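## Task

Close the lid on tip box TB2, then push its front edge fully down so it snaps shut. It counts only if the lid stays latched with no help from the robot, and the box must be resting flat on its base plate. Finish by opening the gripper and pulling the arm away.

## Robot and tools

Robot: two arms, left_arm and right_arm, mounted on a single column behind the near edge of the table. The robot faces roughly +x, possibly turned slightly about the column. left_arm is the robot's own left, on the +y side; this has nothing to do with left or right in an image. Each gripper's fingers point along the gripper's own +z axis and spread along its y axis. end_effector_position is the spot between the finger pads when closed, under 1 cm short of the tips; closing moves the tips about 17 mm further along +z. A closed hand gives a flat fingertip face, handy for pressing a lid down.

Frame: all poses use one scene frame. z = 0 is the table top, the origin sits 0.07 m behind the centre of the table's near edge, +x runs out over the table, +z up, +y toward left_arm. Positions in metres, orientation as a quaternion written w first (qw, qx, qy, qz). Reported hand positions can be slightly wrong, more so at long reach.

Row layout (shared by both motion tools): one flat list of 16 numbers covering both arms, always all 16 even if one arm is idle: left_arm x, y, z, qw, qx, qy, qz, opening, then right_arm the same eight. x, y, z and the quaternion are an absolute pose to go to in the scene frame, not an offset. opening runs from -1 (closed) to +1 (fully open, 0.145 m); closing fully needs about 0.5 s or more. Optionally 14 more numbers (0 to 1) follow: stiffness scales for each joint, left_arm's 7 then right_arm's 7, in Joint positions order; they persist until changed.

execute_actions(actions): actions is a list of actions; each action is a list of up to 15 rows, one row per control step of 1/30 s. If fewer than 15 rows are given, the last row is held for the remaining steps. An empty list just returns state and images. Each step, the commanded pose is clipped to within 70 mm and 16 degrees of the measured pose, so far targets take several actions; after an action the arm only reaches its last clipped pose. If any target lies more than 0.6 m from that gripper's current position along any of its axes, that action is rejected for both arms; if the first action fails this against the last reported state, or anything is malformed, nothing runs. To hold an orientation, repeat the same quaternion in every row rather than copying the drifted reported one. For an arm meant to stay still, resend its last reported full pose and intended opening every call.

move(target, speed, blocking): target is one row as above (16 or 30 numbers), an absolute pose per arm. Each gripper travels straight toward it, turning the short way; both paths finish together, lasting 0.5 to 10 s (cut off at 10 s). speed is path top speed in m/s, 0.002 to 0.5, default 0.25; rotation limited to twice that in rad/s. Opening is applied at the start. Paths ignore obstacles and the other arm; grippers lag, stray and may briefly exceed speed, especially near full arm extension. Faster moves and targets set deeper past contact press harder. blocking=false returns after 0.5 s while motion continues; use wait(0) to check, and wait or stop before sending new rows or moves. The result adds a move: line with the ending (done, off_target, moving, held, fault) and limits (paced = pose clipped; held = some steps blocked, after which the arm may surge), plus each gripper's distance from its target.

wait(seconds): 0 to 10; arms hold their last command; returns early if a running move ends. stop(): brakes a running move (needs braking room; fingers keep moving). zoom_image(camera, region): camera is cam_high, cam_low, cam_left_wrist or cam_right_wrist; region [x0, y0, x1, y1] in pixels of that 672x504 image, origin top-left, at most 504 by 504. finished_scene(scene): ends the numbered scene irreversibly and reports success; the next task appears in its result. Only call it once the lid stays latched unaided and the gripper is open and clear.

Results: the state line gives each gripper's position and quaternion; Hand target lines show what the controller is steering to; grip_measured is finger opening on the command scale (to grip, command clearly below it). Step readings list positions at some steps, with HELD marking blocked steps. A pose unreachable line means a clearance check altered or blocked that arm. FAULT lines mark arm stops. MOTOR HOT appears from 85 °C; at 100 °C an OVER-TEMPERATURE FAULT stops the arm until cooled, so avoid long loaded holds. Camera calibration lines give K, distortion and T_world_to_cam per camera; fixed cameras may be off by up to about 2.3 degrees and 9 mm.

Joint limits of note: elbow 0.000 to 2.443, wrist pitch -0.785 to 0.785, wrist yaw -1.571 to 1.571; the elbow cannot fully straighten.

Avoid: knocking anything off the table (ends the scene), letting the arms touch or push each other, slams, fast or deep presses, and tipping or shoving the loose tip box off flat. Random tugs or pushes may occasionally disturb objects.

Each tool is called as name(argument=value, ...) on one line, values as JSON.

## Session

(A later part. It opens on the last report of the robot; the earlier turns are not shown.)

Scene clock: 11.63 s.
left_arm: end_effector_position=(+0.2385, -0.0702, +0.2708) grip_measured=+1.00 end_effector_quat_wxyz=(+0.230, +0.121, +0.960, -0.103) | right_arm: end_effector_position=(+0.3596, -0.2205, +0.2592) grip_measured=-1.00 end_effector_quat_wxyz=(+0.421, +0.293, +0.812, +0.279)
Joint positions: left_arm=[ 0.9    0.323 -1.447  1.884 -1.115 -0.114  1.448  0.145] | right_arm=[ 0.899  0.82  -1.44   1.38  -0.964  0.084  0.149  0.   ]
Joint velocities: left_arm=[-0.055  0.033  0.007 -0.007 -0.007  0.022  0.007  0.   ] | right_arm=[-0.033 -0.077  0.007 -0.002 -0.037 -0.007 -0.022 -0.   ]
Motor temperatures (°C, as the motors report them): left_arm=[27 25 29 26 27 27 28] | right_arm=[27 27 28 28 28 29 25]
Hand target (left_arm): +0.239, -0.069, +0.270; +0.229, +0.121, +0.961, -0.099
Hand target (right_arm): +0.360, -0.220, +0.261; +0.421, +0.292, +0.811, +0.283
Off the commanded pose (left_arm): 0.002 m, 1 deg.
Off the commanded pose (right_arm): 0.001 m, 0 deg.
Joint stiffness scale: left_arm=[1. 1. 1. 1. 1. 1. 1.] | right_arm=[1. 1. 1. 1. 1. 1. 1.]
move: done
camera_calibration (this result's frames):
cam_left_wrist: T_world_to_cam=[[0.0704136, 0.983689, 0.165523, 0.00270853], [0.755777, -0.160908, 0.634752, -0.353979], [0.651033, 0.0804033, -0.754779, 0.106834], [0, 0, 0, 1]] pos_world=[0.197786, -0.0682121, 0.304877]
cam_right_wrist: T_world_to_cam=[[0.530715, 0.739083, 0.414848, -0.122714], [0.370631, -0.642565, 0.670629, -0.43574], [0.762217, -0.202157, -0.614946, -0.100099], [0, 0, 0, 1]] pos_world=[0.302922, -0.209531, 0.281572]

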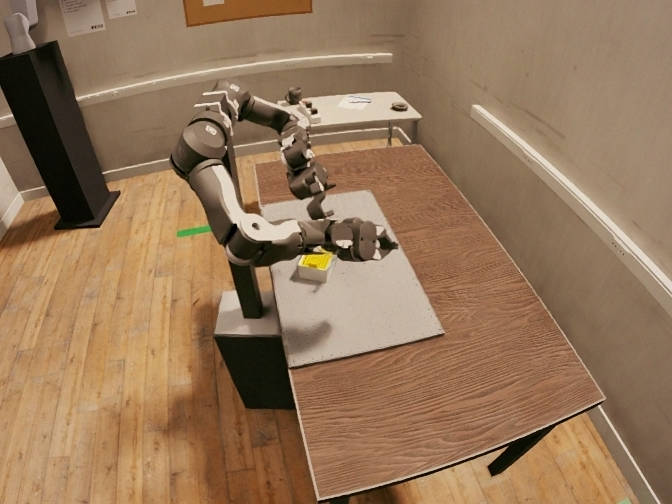

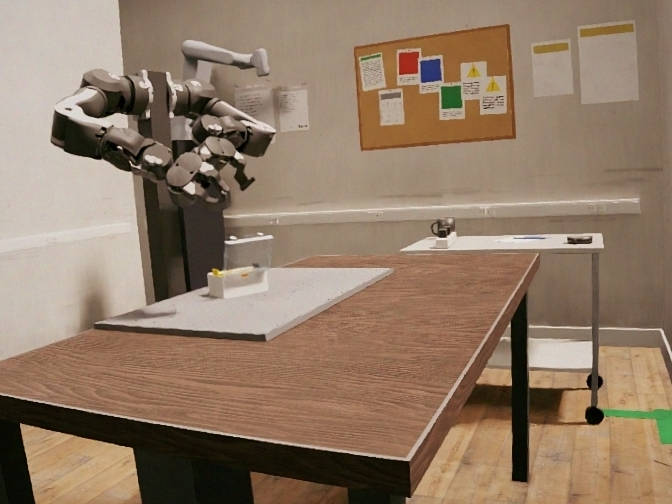

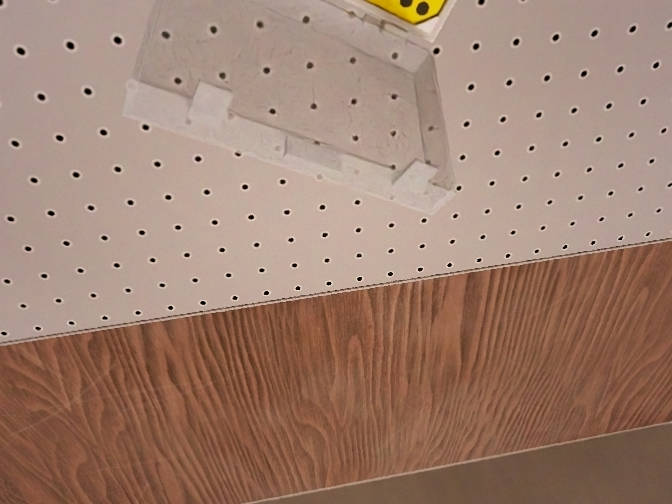

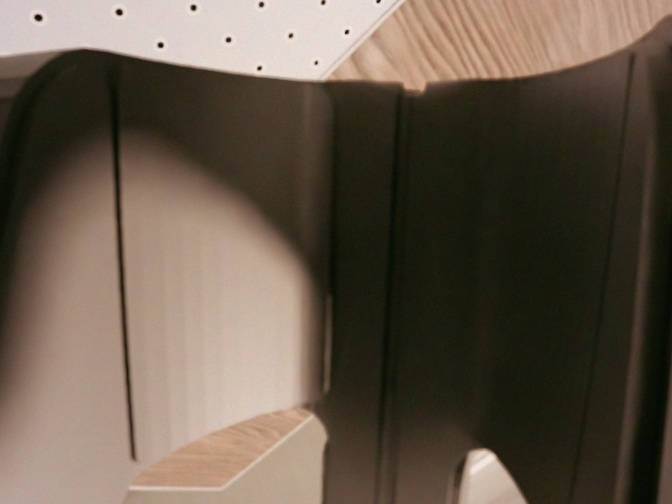

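move(target=[0.2,0.1,0.27,0.227,0.117,0.961,-0.103,-1, 0.35,-0.09,0.2,0.049,0.354,0.934,0.002,-1], speed=0.2)

move(target=[0.2,0.1,0.27,0.227,0.117,0.961,-0.103,-1, 0.35,-0.09,0.10,0.049,0.354,0.934,0.002,-1], speed=0.15)

move(target=[0.2,0.1,0.27,0.227,0.117,0.961,-0.103,-1, 0.24,-0.048,0.11,0.049,0.354,0.934,0.002,-1], speed=0.08)

Scene clock: 15.97 s.
left_arm: end_effector_position=(+0.2041, +0.1008, +0.2707) grip_measured=-1.00 end_effector_quat_wxyz=(+0.229, +0.109, +0.962, -0.103) | right_arm: end_effector_position=(+0.3499, -0.0885, +0.1974) grip_measured=-1.00 end_effector_quat_wxyz=(+0.048, +0.356, +0.933, +0.007)
Joint positions: left_arm=[ 0.68   1.268 -1.452  2.401 -1.292 -0.144  1.001  0.   ] | right_arm=[ 1.105 -0.033 -1.478  0.643 -0.562 -0.292  1.177  0.   ]
Joint velocities: left_arm=[ 0.033 -0.011  0.002 -0.012  0.081 -0.051 -0.066 -0.   ] | right_arm=[-0.055 -0.055  0.017 -0.002 -0.022 -0.066 -0.051 -0.   ]
Motor temperatures (°C, as the motors report them): left_arm=[27 25 29 26 27 27 28] | right_arm=[27 27 28 28 28 29 25]
Hand target (left_arm): +0.202, +0.099, +0.270; +0.225, +0.113, +0.962, -0.107
Hand target (right_arm): +0.350, -0.089, +0.199; +0.048, +0.355, +0.934, +0.005
Off the commanded pose (left_arm): 0.004 m, 1 deg.
Off the commanded pose (right_arm): 0.003 m, 1 deg.
Joint stiffness scale: left_arm=[1. 1. 1. 1. 1. 1. 1.] | right_arm=[1. 1. 1. 1. 1. 1. 1.]
move: off_target (left_arm)
camera_calibration (this result's frames):
cam_left_wrist: T_world_to_cam=[[0.0489938, 0.98589, 0.160064, -0.157427], [0.762817, -0.140385, 0.631191, -0.302926], [0.644756, 0.0911755, -0.758932, 0.116708], [0, 0, 0, 1]] pos_world=[0.163542, 0.102038, 0.304976]
cam_right_wrist: T_world_to_cam=[[0.602148, 0.712907, -0.359417, -0.0640196], [0.797807, -0.554405, 0.236936, -0.361981], [-0.0303492, -0.429417, -0.902596, 0.209985], [0, 0, 0, 1]] pos_world=[0.333713, -0.064873, 0.252288]

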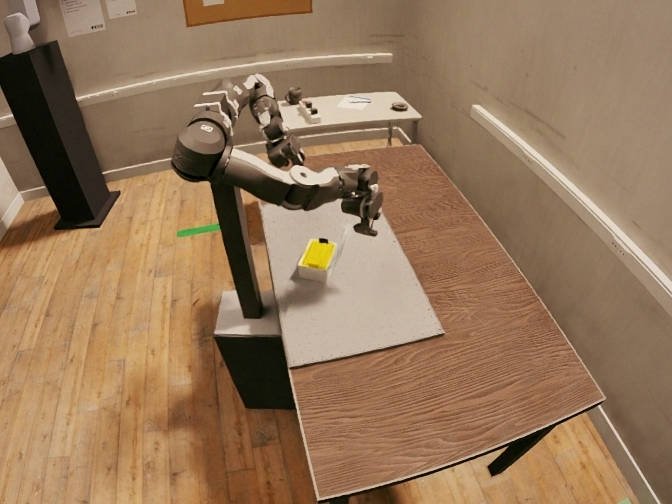

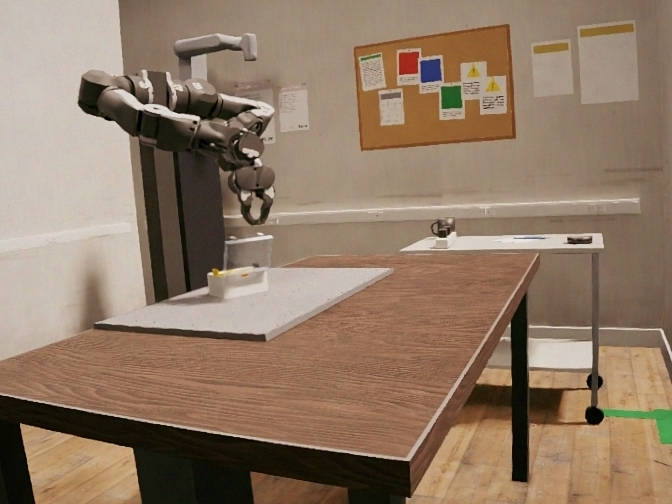

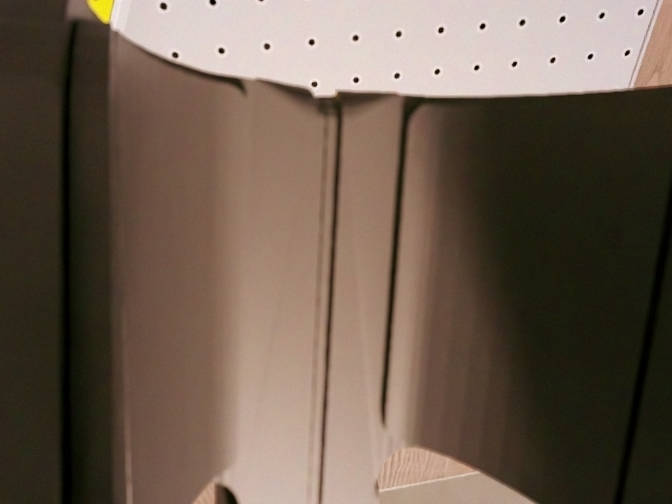

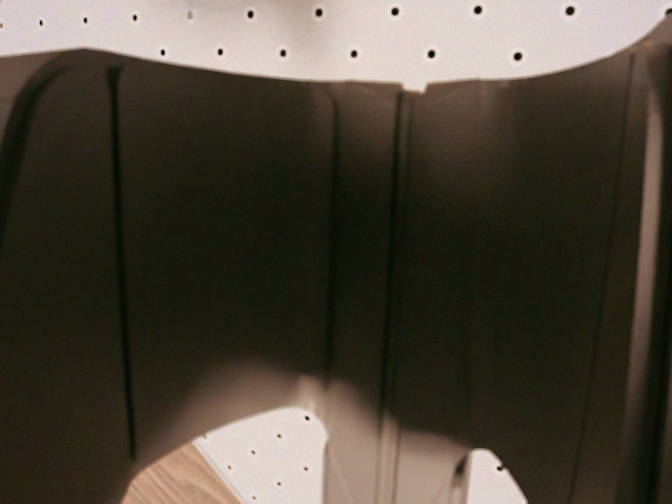

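Scene clock: 17.03 s.
left_arm: end_effector_position=(+0.2021, +0.0994, +0.2713) grip_measured=-1.00 end_effector_quat_wxyz=(+0.231, +0.115, +0.961, -0.105) | right_arm: end_effector_position=(+0.3564, -0.0936, +0.1083) grip_measured=-1.00 end_effector_quat_wxyz=(+0.148, +0.345, +0.924, +0.079)
Joint positions: left_arm=[ 0.671  1.268 -1.452  2.409 -1.308 -0.145  1.001  0.   ] | right_arm=[ 0.892 -0.179 -1.563  0.204 -0.824 -0.297  0.551  0.   ]
Joint velocities: left_arm=[ 0.011 -0.011 -0.007 -0.002 -0.037 -0.066  0.007 -0.   ] | right_arm=[-0.033 -0.011 -0.002  0.002 -0.037 -0.007 -0.051  0.   ]
Motor temperatures (°C, as the motors report them): left_arm=[27 25 29 26 27 27 28] | right_arm=[27 27 28 28 28 29 25]
Hand target (left_arm): +0.200, +0.100, +0.270; +0.227, +0.117, +0.961, -0.103
Hand target (right_arm): +0.349, -0.090, +0.101; +0.139, +0.347, +0.924, +0.083
Off the commanded pose (left_arm): 0.003 m, 1 deg.
Off the commanded pose (right_arm): 0.011 m, 14 deg.
Joint stiffness scale: left_arm=[1. 1. 1. 1. 1. 1. 1.] | right_arm=[1. 1. 1. 1. 1. 1. 1.]
joint sent to its limit (right arm) — the command would take joint 2 (shoulder roll) past its lower limit, so that joint was sent only as far as its limit.
move: off_target (right_arm)
camera_calibration (this result's frames):
cam_left_wrist: T_world_to_cam=[[0.0589777, 0.985612, 0.158399, -0.157617], [0.758148, -0.147449, 0.635193, -0.301374], [0.64941, 0.0826274, -0.755936, 0.11776], [0, 0, 0, 1]] pos_world=[0.161308, 0.101182, 0.305417]
cam_right_wrist: T_world_to_cam=[[0.651021, 0.741445, -0.162578, -0.132373], [0.733488, -0.559363, 0.386145, -0.342529], [0.195365, -0.370638, -0.907998, 0.0531946], [0, 0, 0, 1]] pos_world=[0.327026, -0.0737349, 0.159045]

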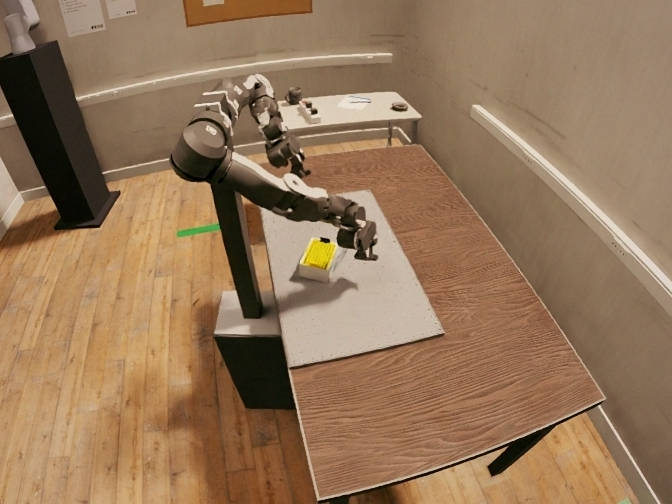

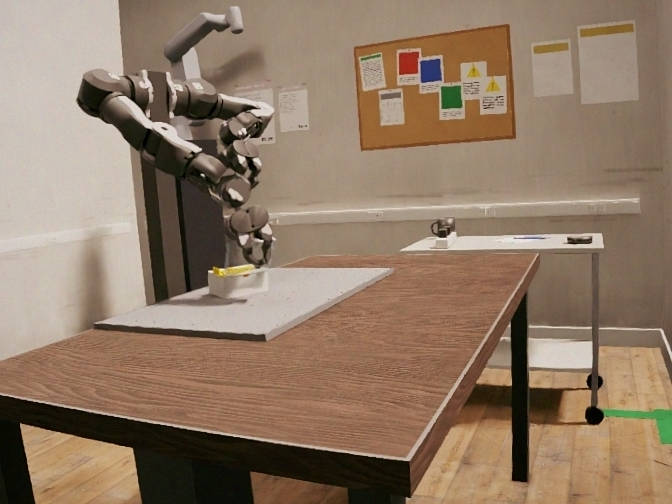

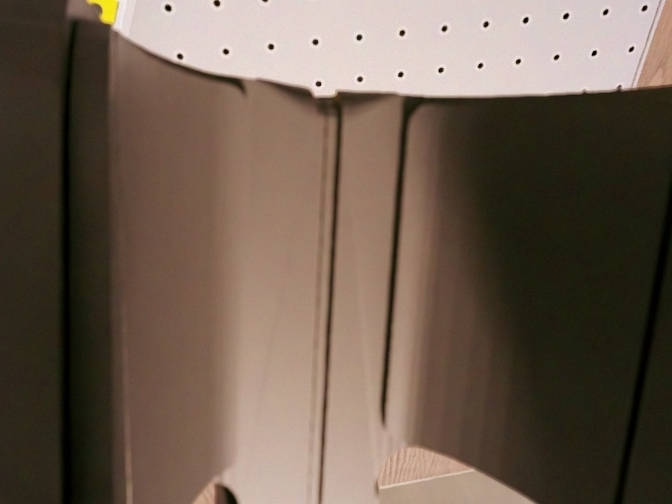

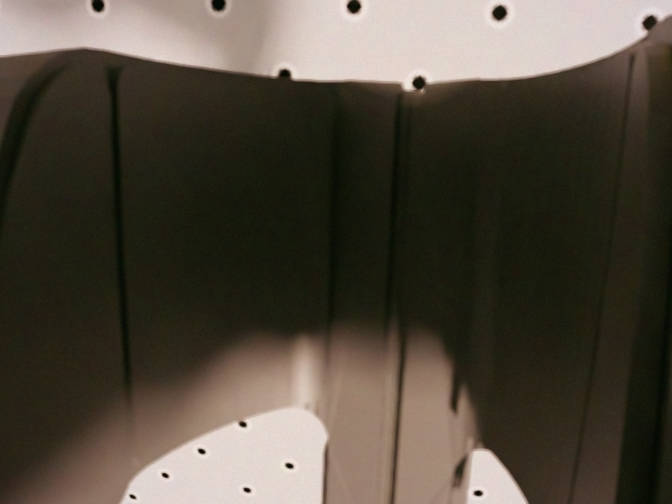

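Scene clock: 18.90 s.
left_arm: end_effector_position=(+0.2021, +0.0994, +0.2714) grip_measured=-1.00 end_effector_quat_wxyz=(+0.231, +0.115, +0.960, -0.105) | right_arm: end_effector_position=(+0.2416, -0.0473, +0.1093) grip_measured=-1.00 end_effector_quat_wxyz=(+0.050, +0.353, +0.934, +0.005)
Joint positions: left_arm=[ 0.671  1.268 -1.452  2.409 -1.309 -0.145  1.001  0.   ] | right_arm=[ 0.752  0.067 -1.564  1.011 -0.774  0.086  1.093  0.   ]
Joint velocities: left_arm=[-0.099  0.055 -0.007 -0.002  0.007 -0.022  0.037 -0.   ] | right_arm=[-0.077 -0.033  0.002 -0.002  0.051 -0.022  0.007 -0.   ]
Motor temperatures (°C, as the motors report them): left_arm=[27 25 29 26 27 27 28] | right_arm=[27 27 28 28 28 29 25]
Hand target (left_arm): +0.200, +0.100, +0.270; +0.227, +0.117, +0.961, -0.103
Hand target (right_arm): +0.241, -0.049, +0.109; +0.050, +0.353, +0.934, +0.001
Off the commanded pose (left_arm): 0.003 m, 1 deg.
Off the commanded pose (right_arm): 0.002 m, 0 deg.
Joint stiffness scale: left_arm=[1. 1. 1. 1. 1. 1. 1.] | right_arm=[1. 1. 1. 1. 1. 1. 1.]
joint sent to its limit (right arm) — the command would take joint 3 (upper arm roll) past its lower limit, so that joint was sent only as far as its limit.
move: done
camera_calibration (this result's frames):
cam_left_wrist: T_world_to_cam=[[0.0593921, 0.985536, 0.158716, -0.157793], [0.757681, -0.148024, 0.635616, -0.301406], [0.649917, 0.0825055, -0.755514, 0.117536], [0, 0, 0, 1]] pos_world=[0.161353, 0.101198, 0.305423]
cam_right_wrist: T_world_to_cam=[[0.598544, 0.714998, -0.36128, -0.0587026], [0.800682, -0.548337, 0.241318, -0.232705], [-0.0255617, -0.43371, -0.90069, 0.143243], [0, 0, 0, 1]] pos_world=[0.22512, -0.0235026, 0.163965]

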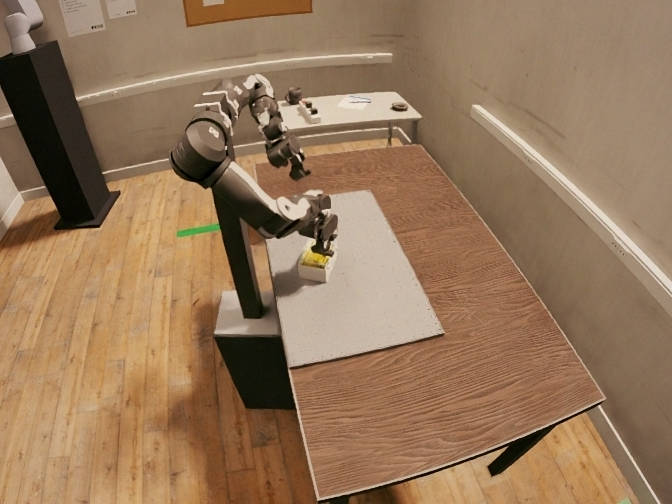

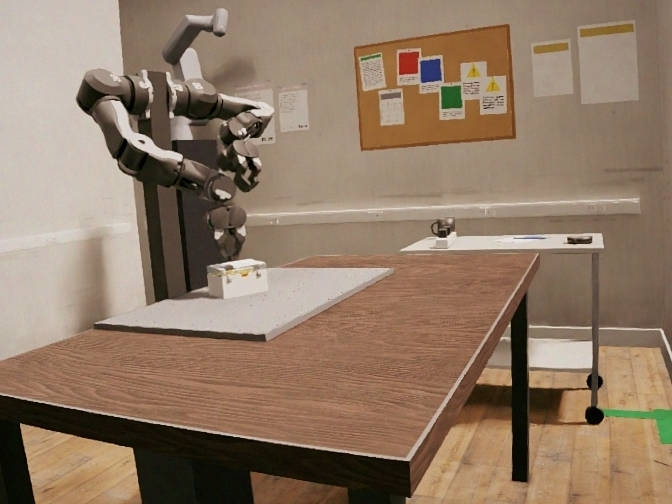

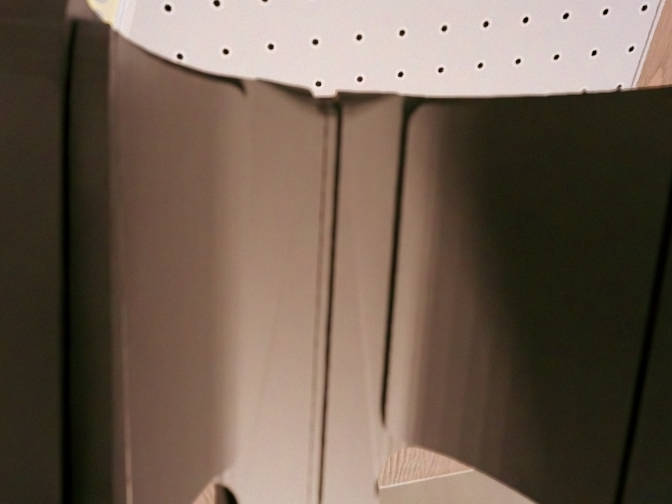

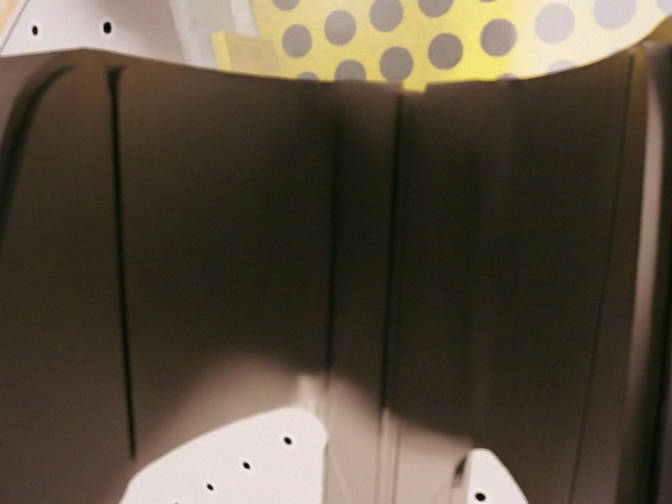

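move(target=[0.2,0.1,0.27,0.227,0.117,0.961,-0.103,-1, 0.185,-0.026,0.11,0.049,0.354,0.934,0.002,-1], speed=0.1)

move(target=[0.2,0.1,0.27,0.227,0.117,0.961,-0.103,-1, 0.185,-0.026,0.065,0.049,0.354,0.934,0.002,-1], speed=0.04)

Scene clock: 20.80 s.
left_arm: end_effector_position=(+0.2020, +0.0994, +0.2713) grip_measured=-1.00 end_effector_quat_wxyz=(+0.231, +0.115, +0.960, -0.105) | right_arm: end_effector_position=(+0.1850, -0.0249, +0.1092) grip_measured=-1.00 end_effector_quat_wxyz=(+0.048, +0.353, +0.934, +0.005)
Joint positions: left_arm=[ 0.671  1.268 -1.452  2.409 -1.309 -0.145  1.001  0.   ] | right_arm=[ 0.612  0.117 -1.565  1.258 -0.911  0.269  1.194  0.   ]
Joint velocities: left_arm=[ 0.033  0.011 -0.002 -0.007 -0.051 -0.022 -0.037  0.   ] | right_arm=[ 0.033  0.011 -0.007  0.002  0.022  0.051  0.022  0.   ]
Motor temperatures (°C, as the motors report them): left_arm=[27 25 29 26 27 27 28] | right_arm=[27 27 28 28 28 29 25]
Hand target (left_arm): +0.200, +0.100, +0.270; +0.227, +0.117, +0.961, -0.103
Hand target (right_arm): +0.185, -0.027, +0.109; +0.049, +0.354, +0.934, +0.001
Off the commanded pose (left_arm): 0.002 m, 1 deg.
Off the commanded pose (right_arm): 0.001 m, 0 deg.
Joint stiffness scale: left_arm=[1. 1. 1. 1. 1. 1. 1.] | right_arm=[1. 1. 1. 1. 1. 1. 1.]
move: done
camera_calibration (this result's frames):
cam_left_wrist: T_world_to_cam=[[0.0594514, 0.985524, 0.158771, -0.157821], [0.757918, -0.148074, 0.635322, -0.30125], [0.649635, 0.0825647, -0.75575, 0.117657], [0, 0, 0, 1]] pos_world=[0.161271, 0.101215, 0.305367]
cam_right_wrist: T_world_to_cam=[[0.597319, 0.715072, -0.363156, -0.0404553], [0.801479, -0.548597, 0.238059, -0.174881], [-0.0289969, -0.433259, -0.900803, 0.1521], [0, 0, 0, 1]] pos_world=[0.168738, -0.00111187, 0.163952]

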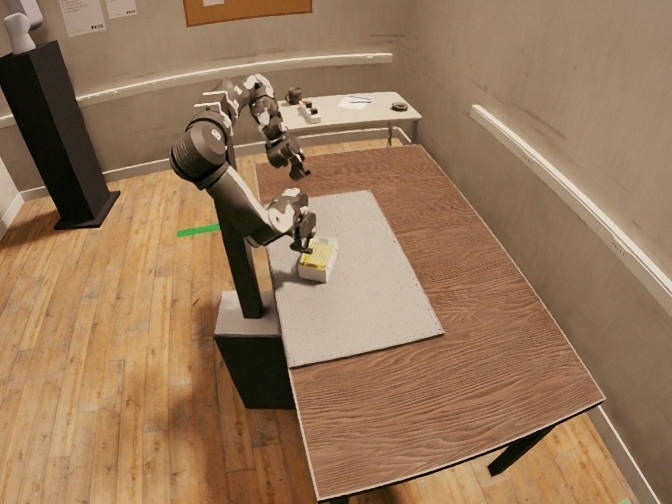

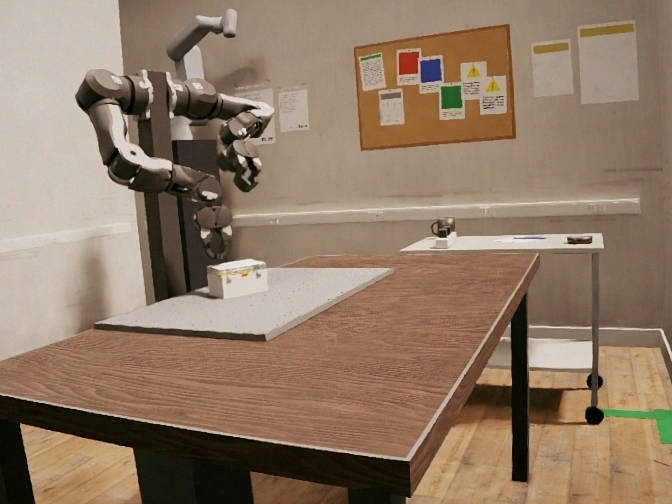

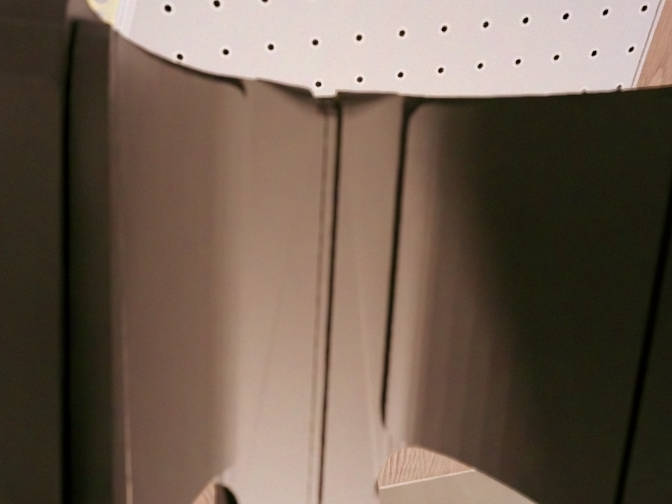

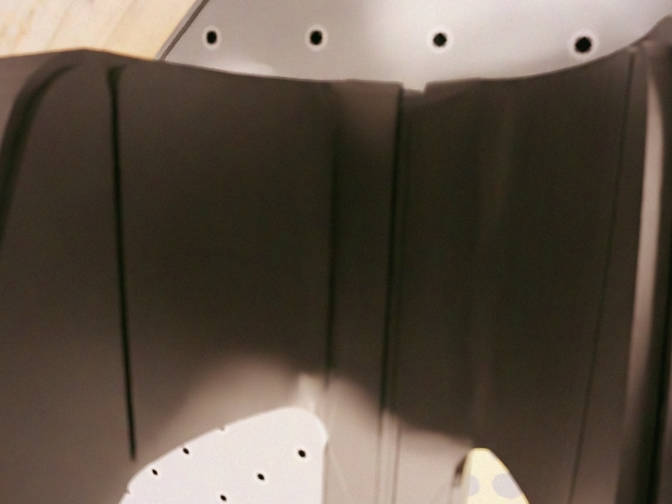

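Scene clock: 22.13 s.
left_arm: end_effector_position=(+0.2020, +0.0994, +0.2713) grip_measured=-1.00 end_effector_quat_wxyz=(+0.231, +0.115, +0.960, -0.105) | right_arm: end_effector_position=(+0.1849, -0.0266, +0.0899) grip_measured=-1.00 end_effector_quat_wxyz=(+0.032, +0.358, +0.933, -0.030)
Joint positions: left_arm=[ 0.671  1.268 -1.452  2.409 -1.309 -0.145  1.001  0.   ] | right_arm=[ 0.526  0.03  -1.444  1.08  -1.023  0.162  1.228  0.   ]
Joint velocities: left_arm=[ 0.033  0.011  0.012 -0.002  0.022 -0.007  0.022  0.   ] | right_arm=[-0.033 -0.011  0.11   0.007 -0.212 -0.051  0.066 -0.   ]
Motor temperatures (°C, as the motors report them): left_arm=[27 25 29 26 27 27 28] | right_arm=[27 27 28 28 28 29 26]
Hand target (left_arm): +0.200, +0.100, +0.270; +0.227, +0.117, +0.961, -0.103
Hand target (right_arm): +0.182, -0.027, +0.070; +0.047, +0.354, +0.934, +0.001
Off the commanded pose (left_arm): 0.002 m, 1 deg.
Off the commanded pose (right_arm): 0.025 m, 4 deg.
Joint stiffness scale: left_arm=[1. 1. 1. 1. 1. 1. 1.] | right_arm=[1. 1. 1. 1. 1. 1. 1.]
move: off_target (right_arm)
camera_calibration (this result's frames):
cam_left_wrist: T_world_to_cam=[[0.0594514, 0.985524, 0.158771, -0.157821], [0.757918, -0.148074, 0.635322, -0.30125], [0.649635, 0.0825647, -0.75575, 0.117657], [0, 0, 0, 1]] pos_world=[0.161271, 0.101215, 0.305367]
cam_right_wrist: T_world_to_cam=[[0.586095, 0.685779, -0.431509, -0.0386509], [0.805973, -0.548049, 0.223719, -0.170669], [-0.0830667, -0.478905, -0.873928, 0.140325], [0, 0, 0, 1]] pos_world=[0.171864, 0.000173586, 0.144138]

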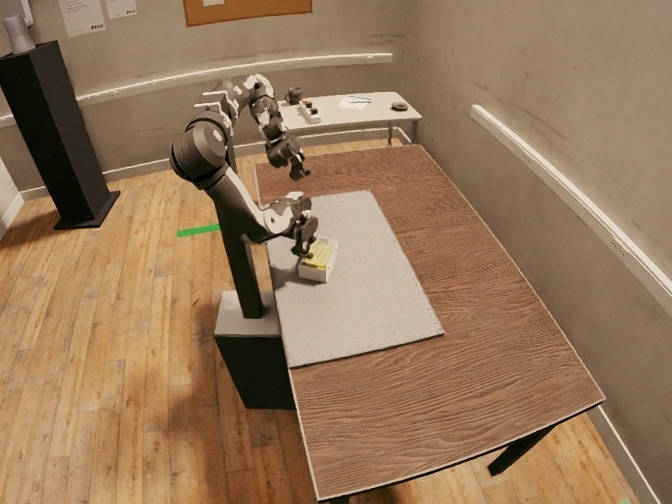

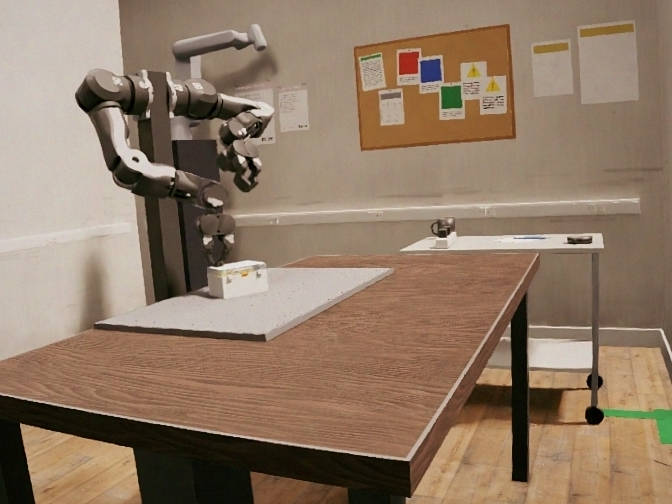

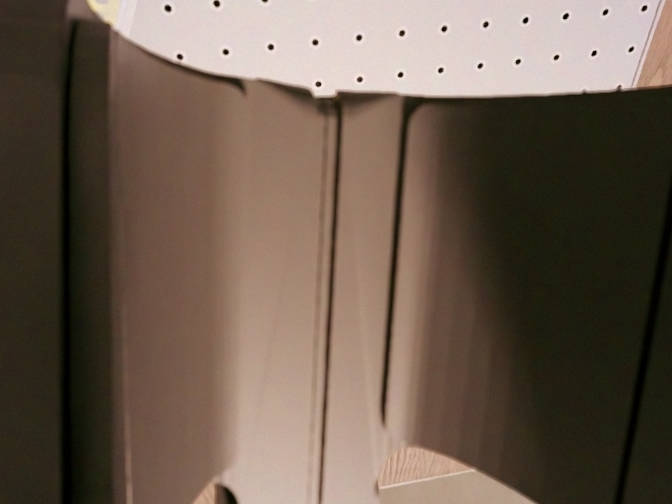

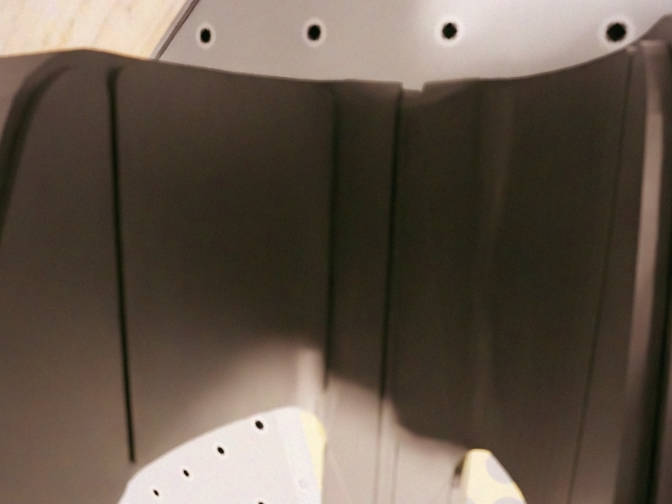

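Pressed to a stop. Retract and look.

move(target=[0.2,-0.0,0.27,0.227,0.117,0.961,-0.103,1, 0.3,-0.2,0.22,0.049,0.354,0.934,0.002,-1], speed=0.2)

zoom_image(camera="cam_low", region=[180,240,300,310])

Scene clock: 24.57 s.
left_arm: end_effector_position=(+0.1974, -0.0005, +0.2713) grip_measured=+1.00 end_effector_quat_wxyz=(+0.227, +0.123, +0.960, -0.105) | right_arm: end_effector_position=(+0.3007, -0.1991, +0.2228) grip_measured=-1.00 end_effector_quat_wxyz=(+0.054, +0.353, +0.934, +0.006)
Joint positions: left_arm=[ 0.738  0.637 -1.452  2.252 -1.237 -0.083  1.471  0.145] | right_arm=[ 0.974  0.519 -1.23   1.245 -0.651 -0.36   1.33   0.   ]
Joint velocities: left_arm=[ 0.011 -0.033 -0.007 -0.017 -0.066 -0.022 -0.051  0.   ] | right_arm=[-0.011 -0.055  0.007  0.012  0.007 -0.022  0.022 -0.   ]
Motor temperatures (°C, as the motors report them): left_arm=[27 25 29 26 27 27 28] | right_arm=[27 27 28 28 28 29 27]
Hand target (left_arm): +0.199, +0.001, +0.271; +0.227, +0.120, +0.961, -0.101
Hand target (right_arm): +0.299, -0.199, +0.222; +0.052, +0.351, +0.935, +0.004
Off the commanded pose (left_arm): 0.003 m, 1 deg.
Off the commanded pose (right_arm): 0.003 m, 1 deg.
Joint stiffness scale: left_arm=[1. 1. 1. 1. 1. 1. 1.] | right_arm=[1. 1. 1. 1. 1. 1. 1.]
move: done
camera_calibration (this result's frames):
cam_left_wrist: T_world_to_cam=[[0.0766786, 0.983701, 0.162641, -0.0634896], [0.758807, -0.163391, 0.630488, -0.311436], [0.646786, 0.0750686, -0.758968, 0.130358], [0, 0, 0, 1]] pos_world=[0.156874, 0.0017833, 0.30562]
cam_right_wrist: T_world_to_cam=[[0.601794, 0.714123, -0.357593, 0.0535381], [0.798439, -0.548291, 0.248742, -0.391683], [-0.0184332, -0.435207, -0.900142, 0.178607], [0, 0, 0, 1]] pos_world=[0.283808, -0.175258, 0.277344]

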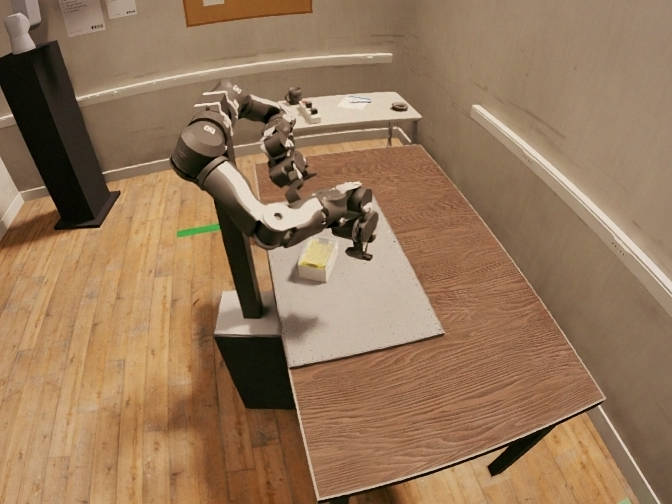

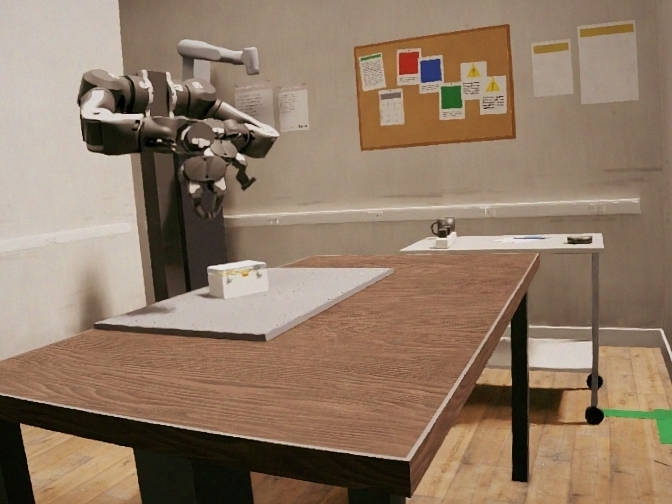

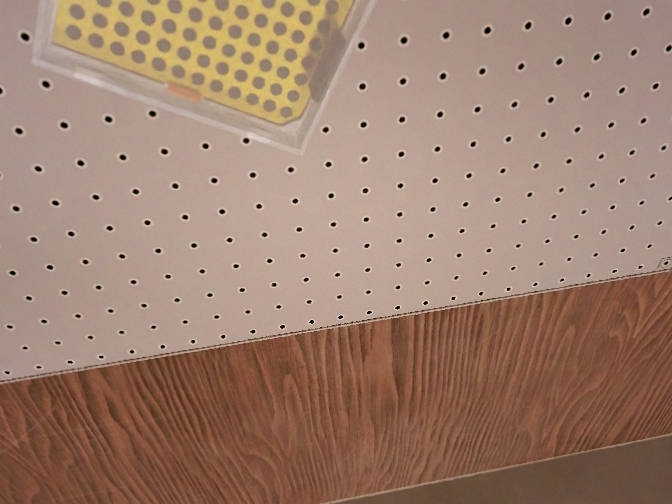

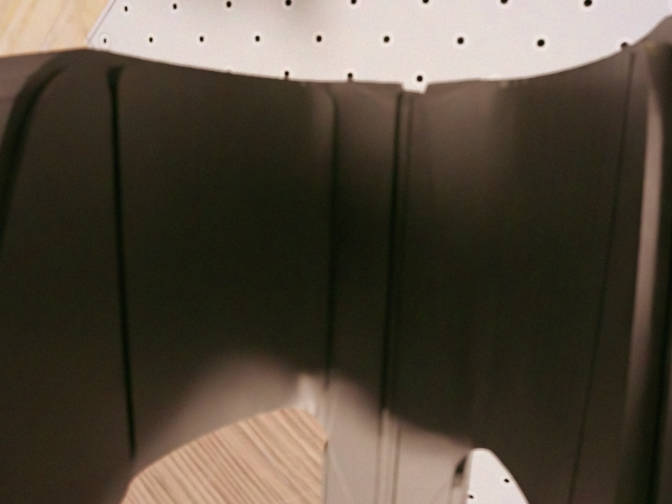

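Region (180, 240, 300, 310) of cam_low's 672x504 image, scaled by 4.200, with more detail than that image has; it fills the top 294 rows of this view, and the rest is white.

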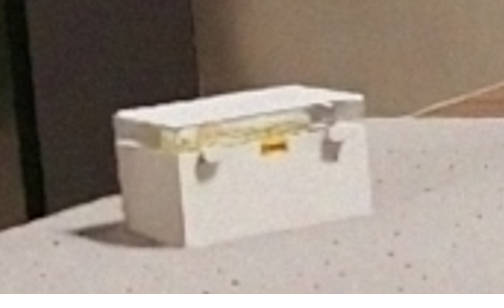

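finished_scene(scene=1)

The scene is finished: the task was done.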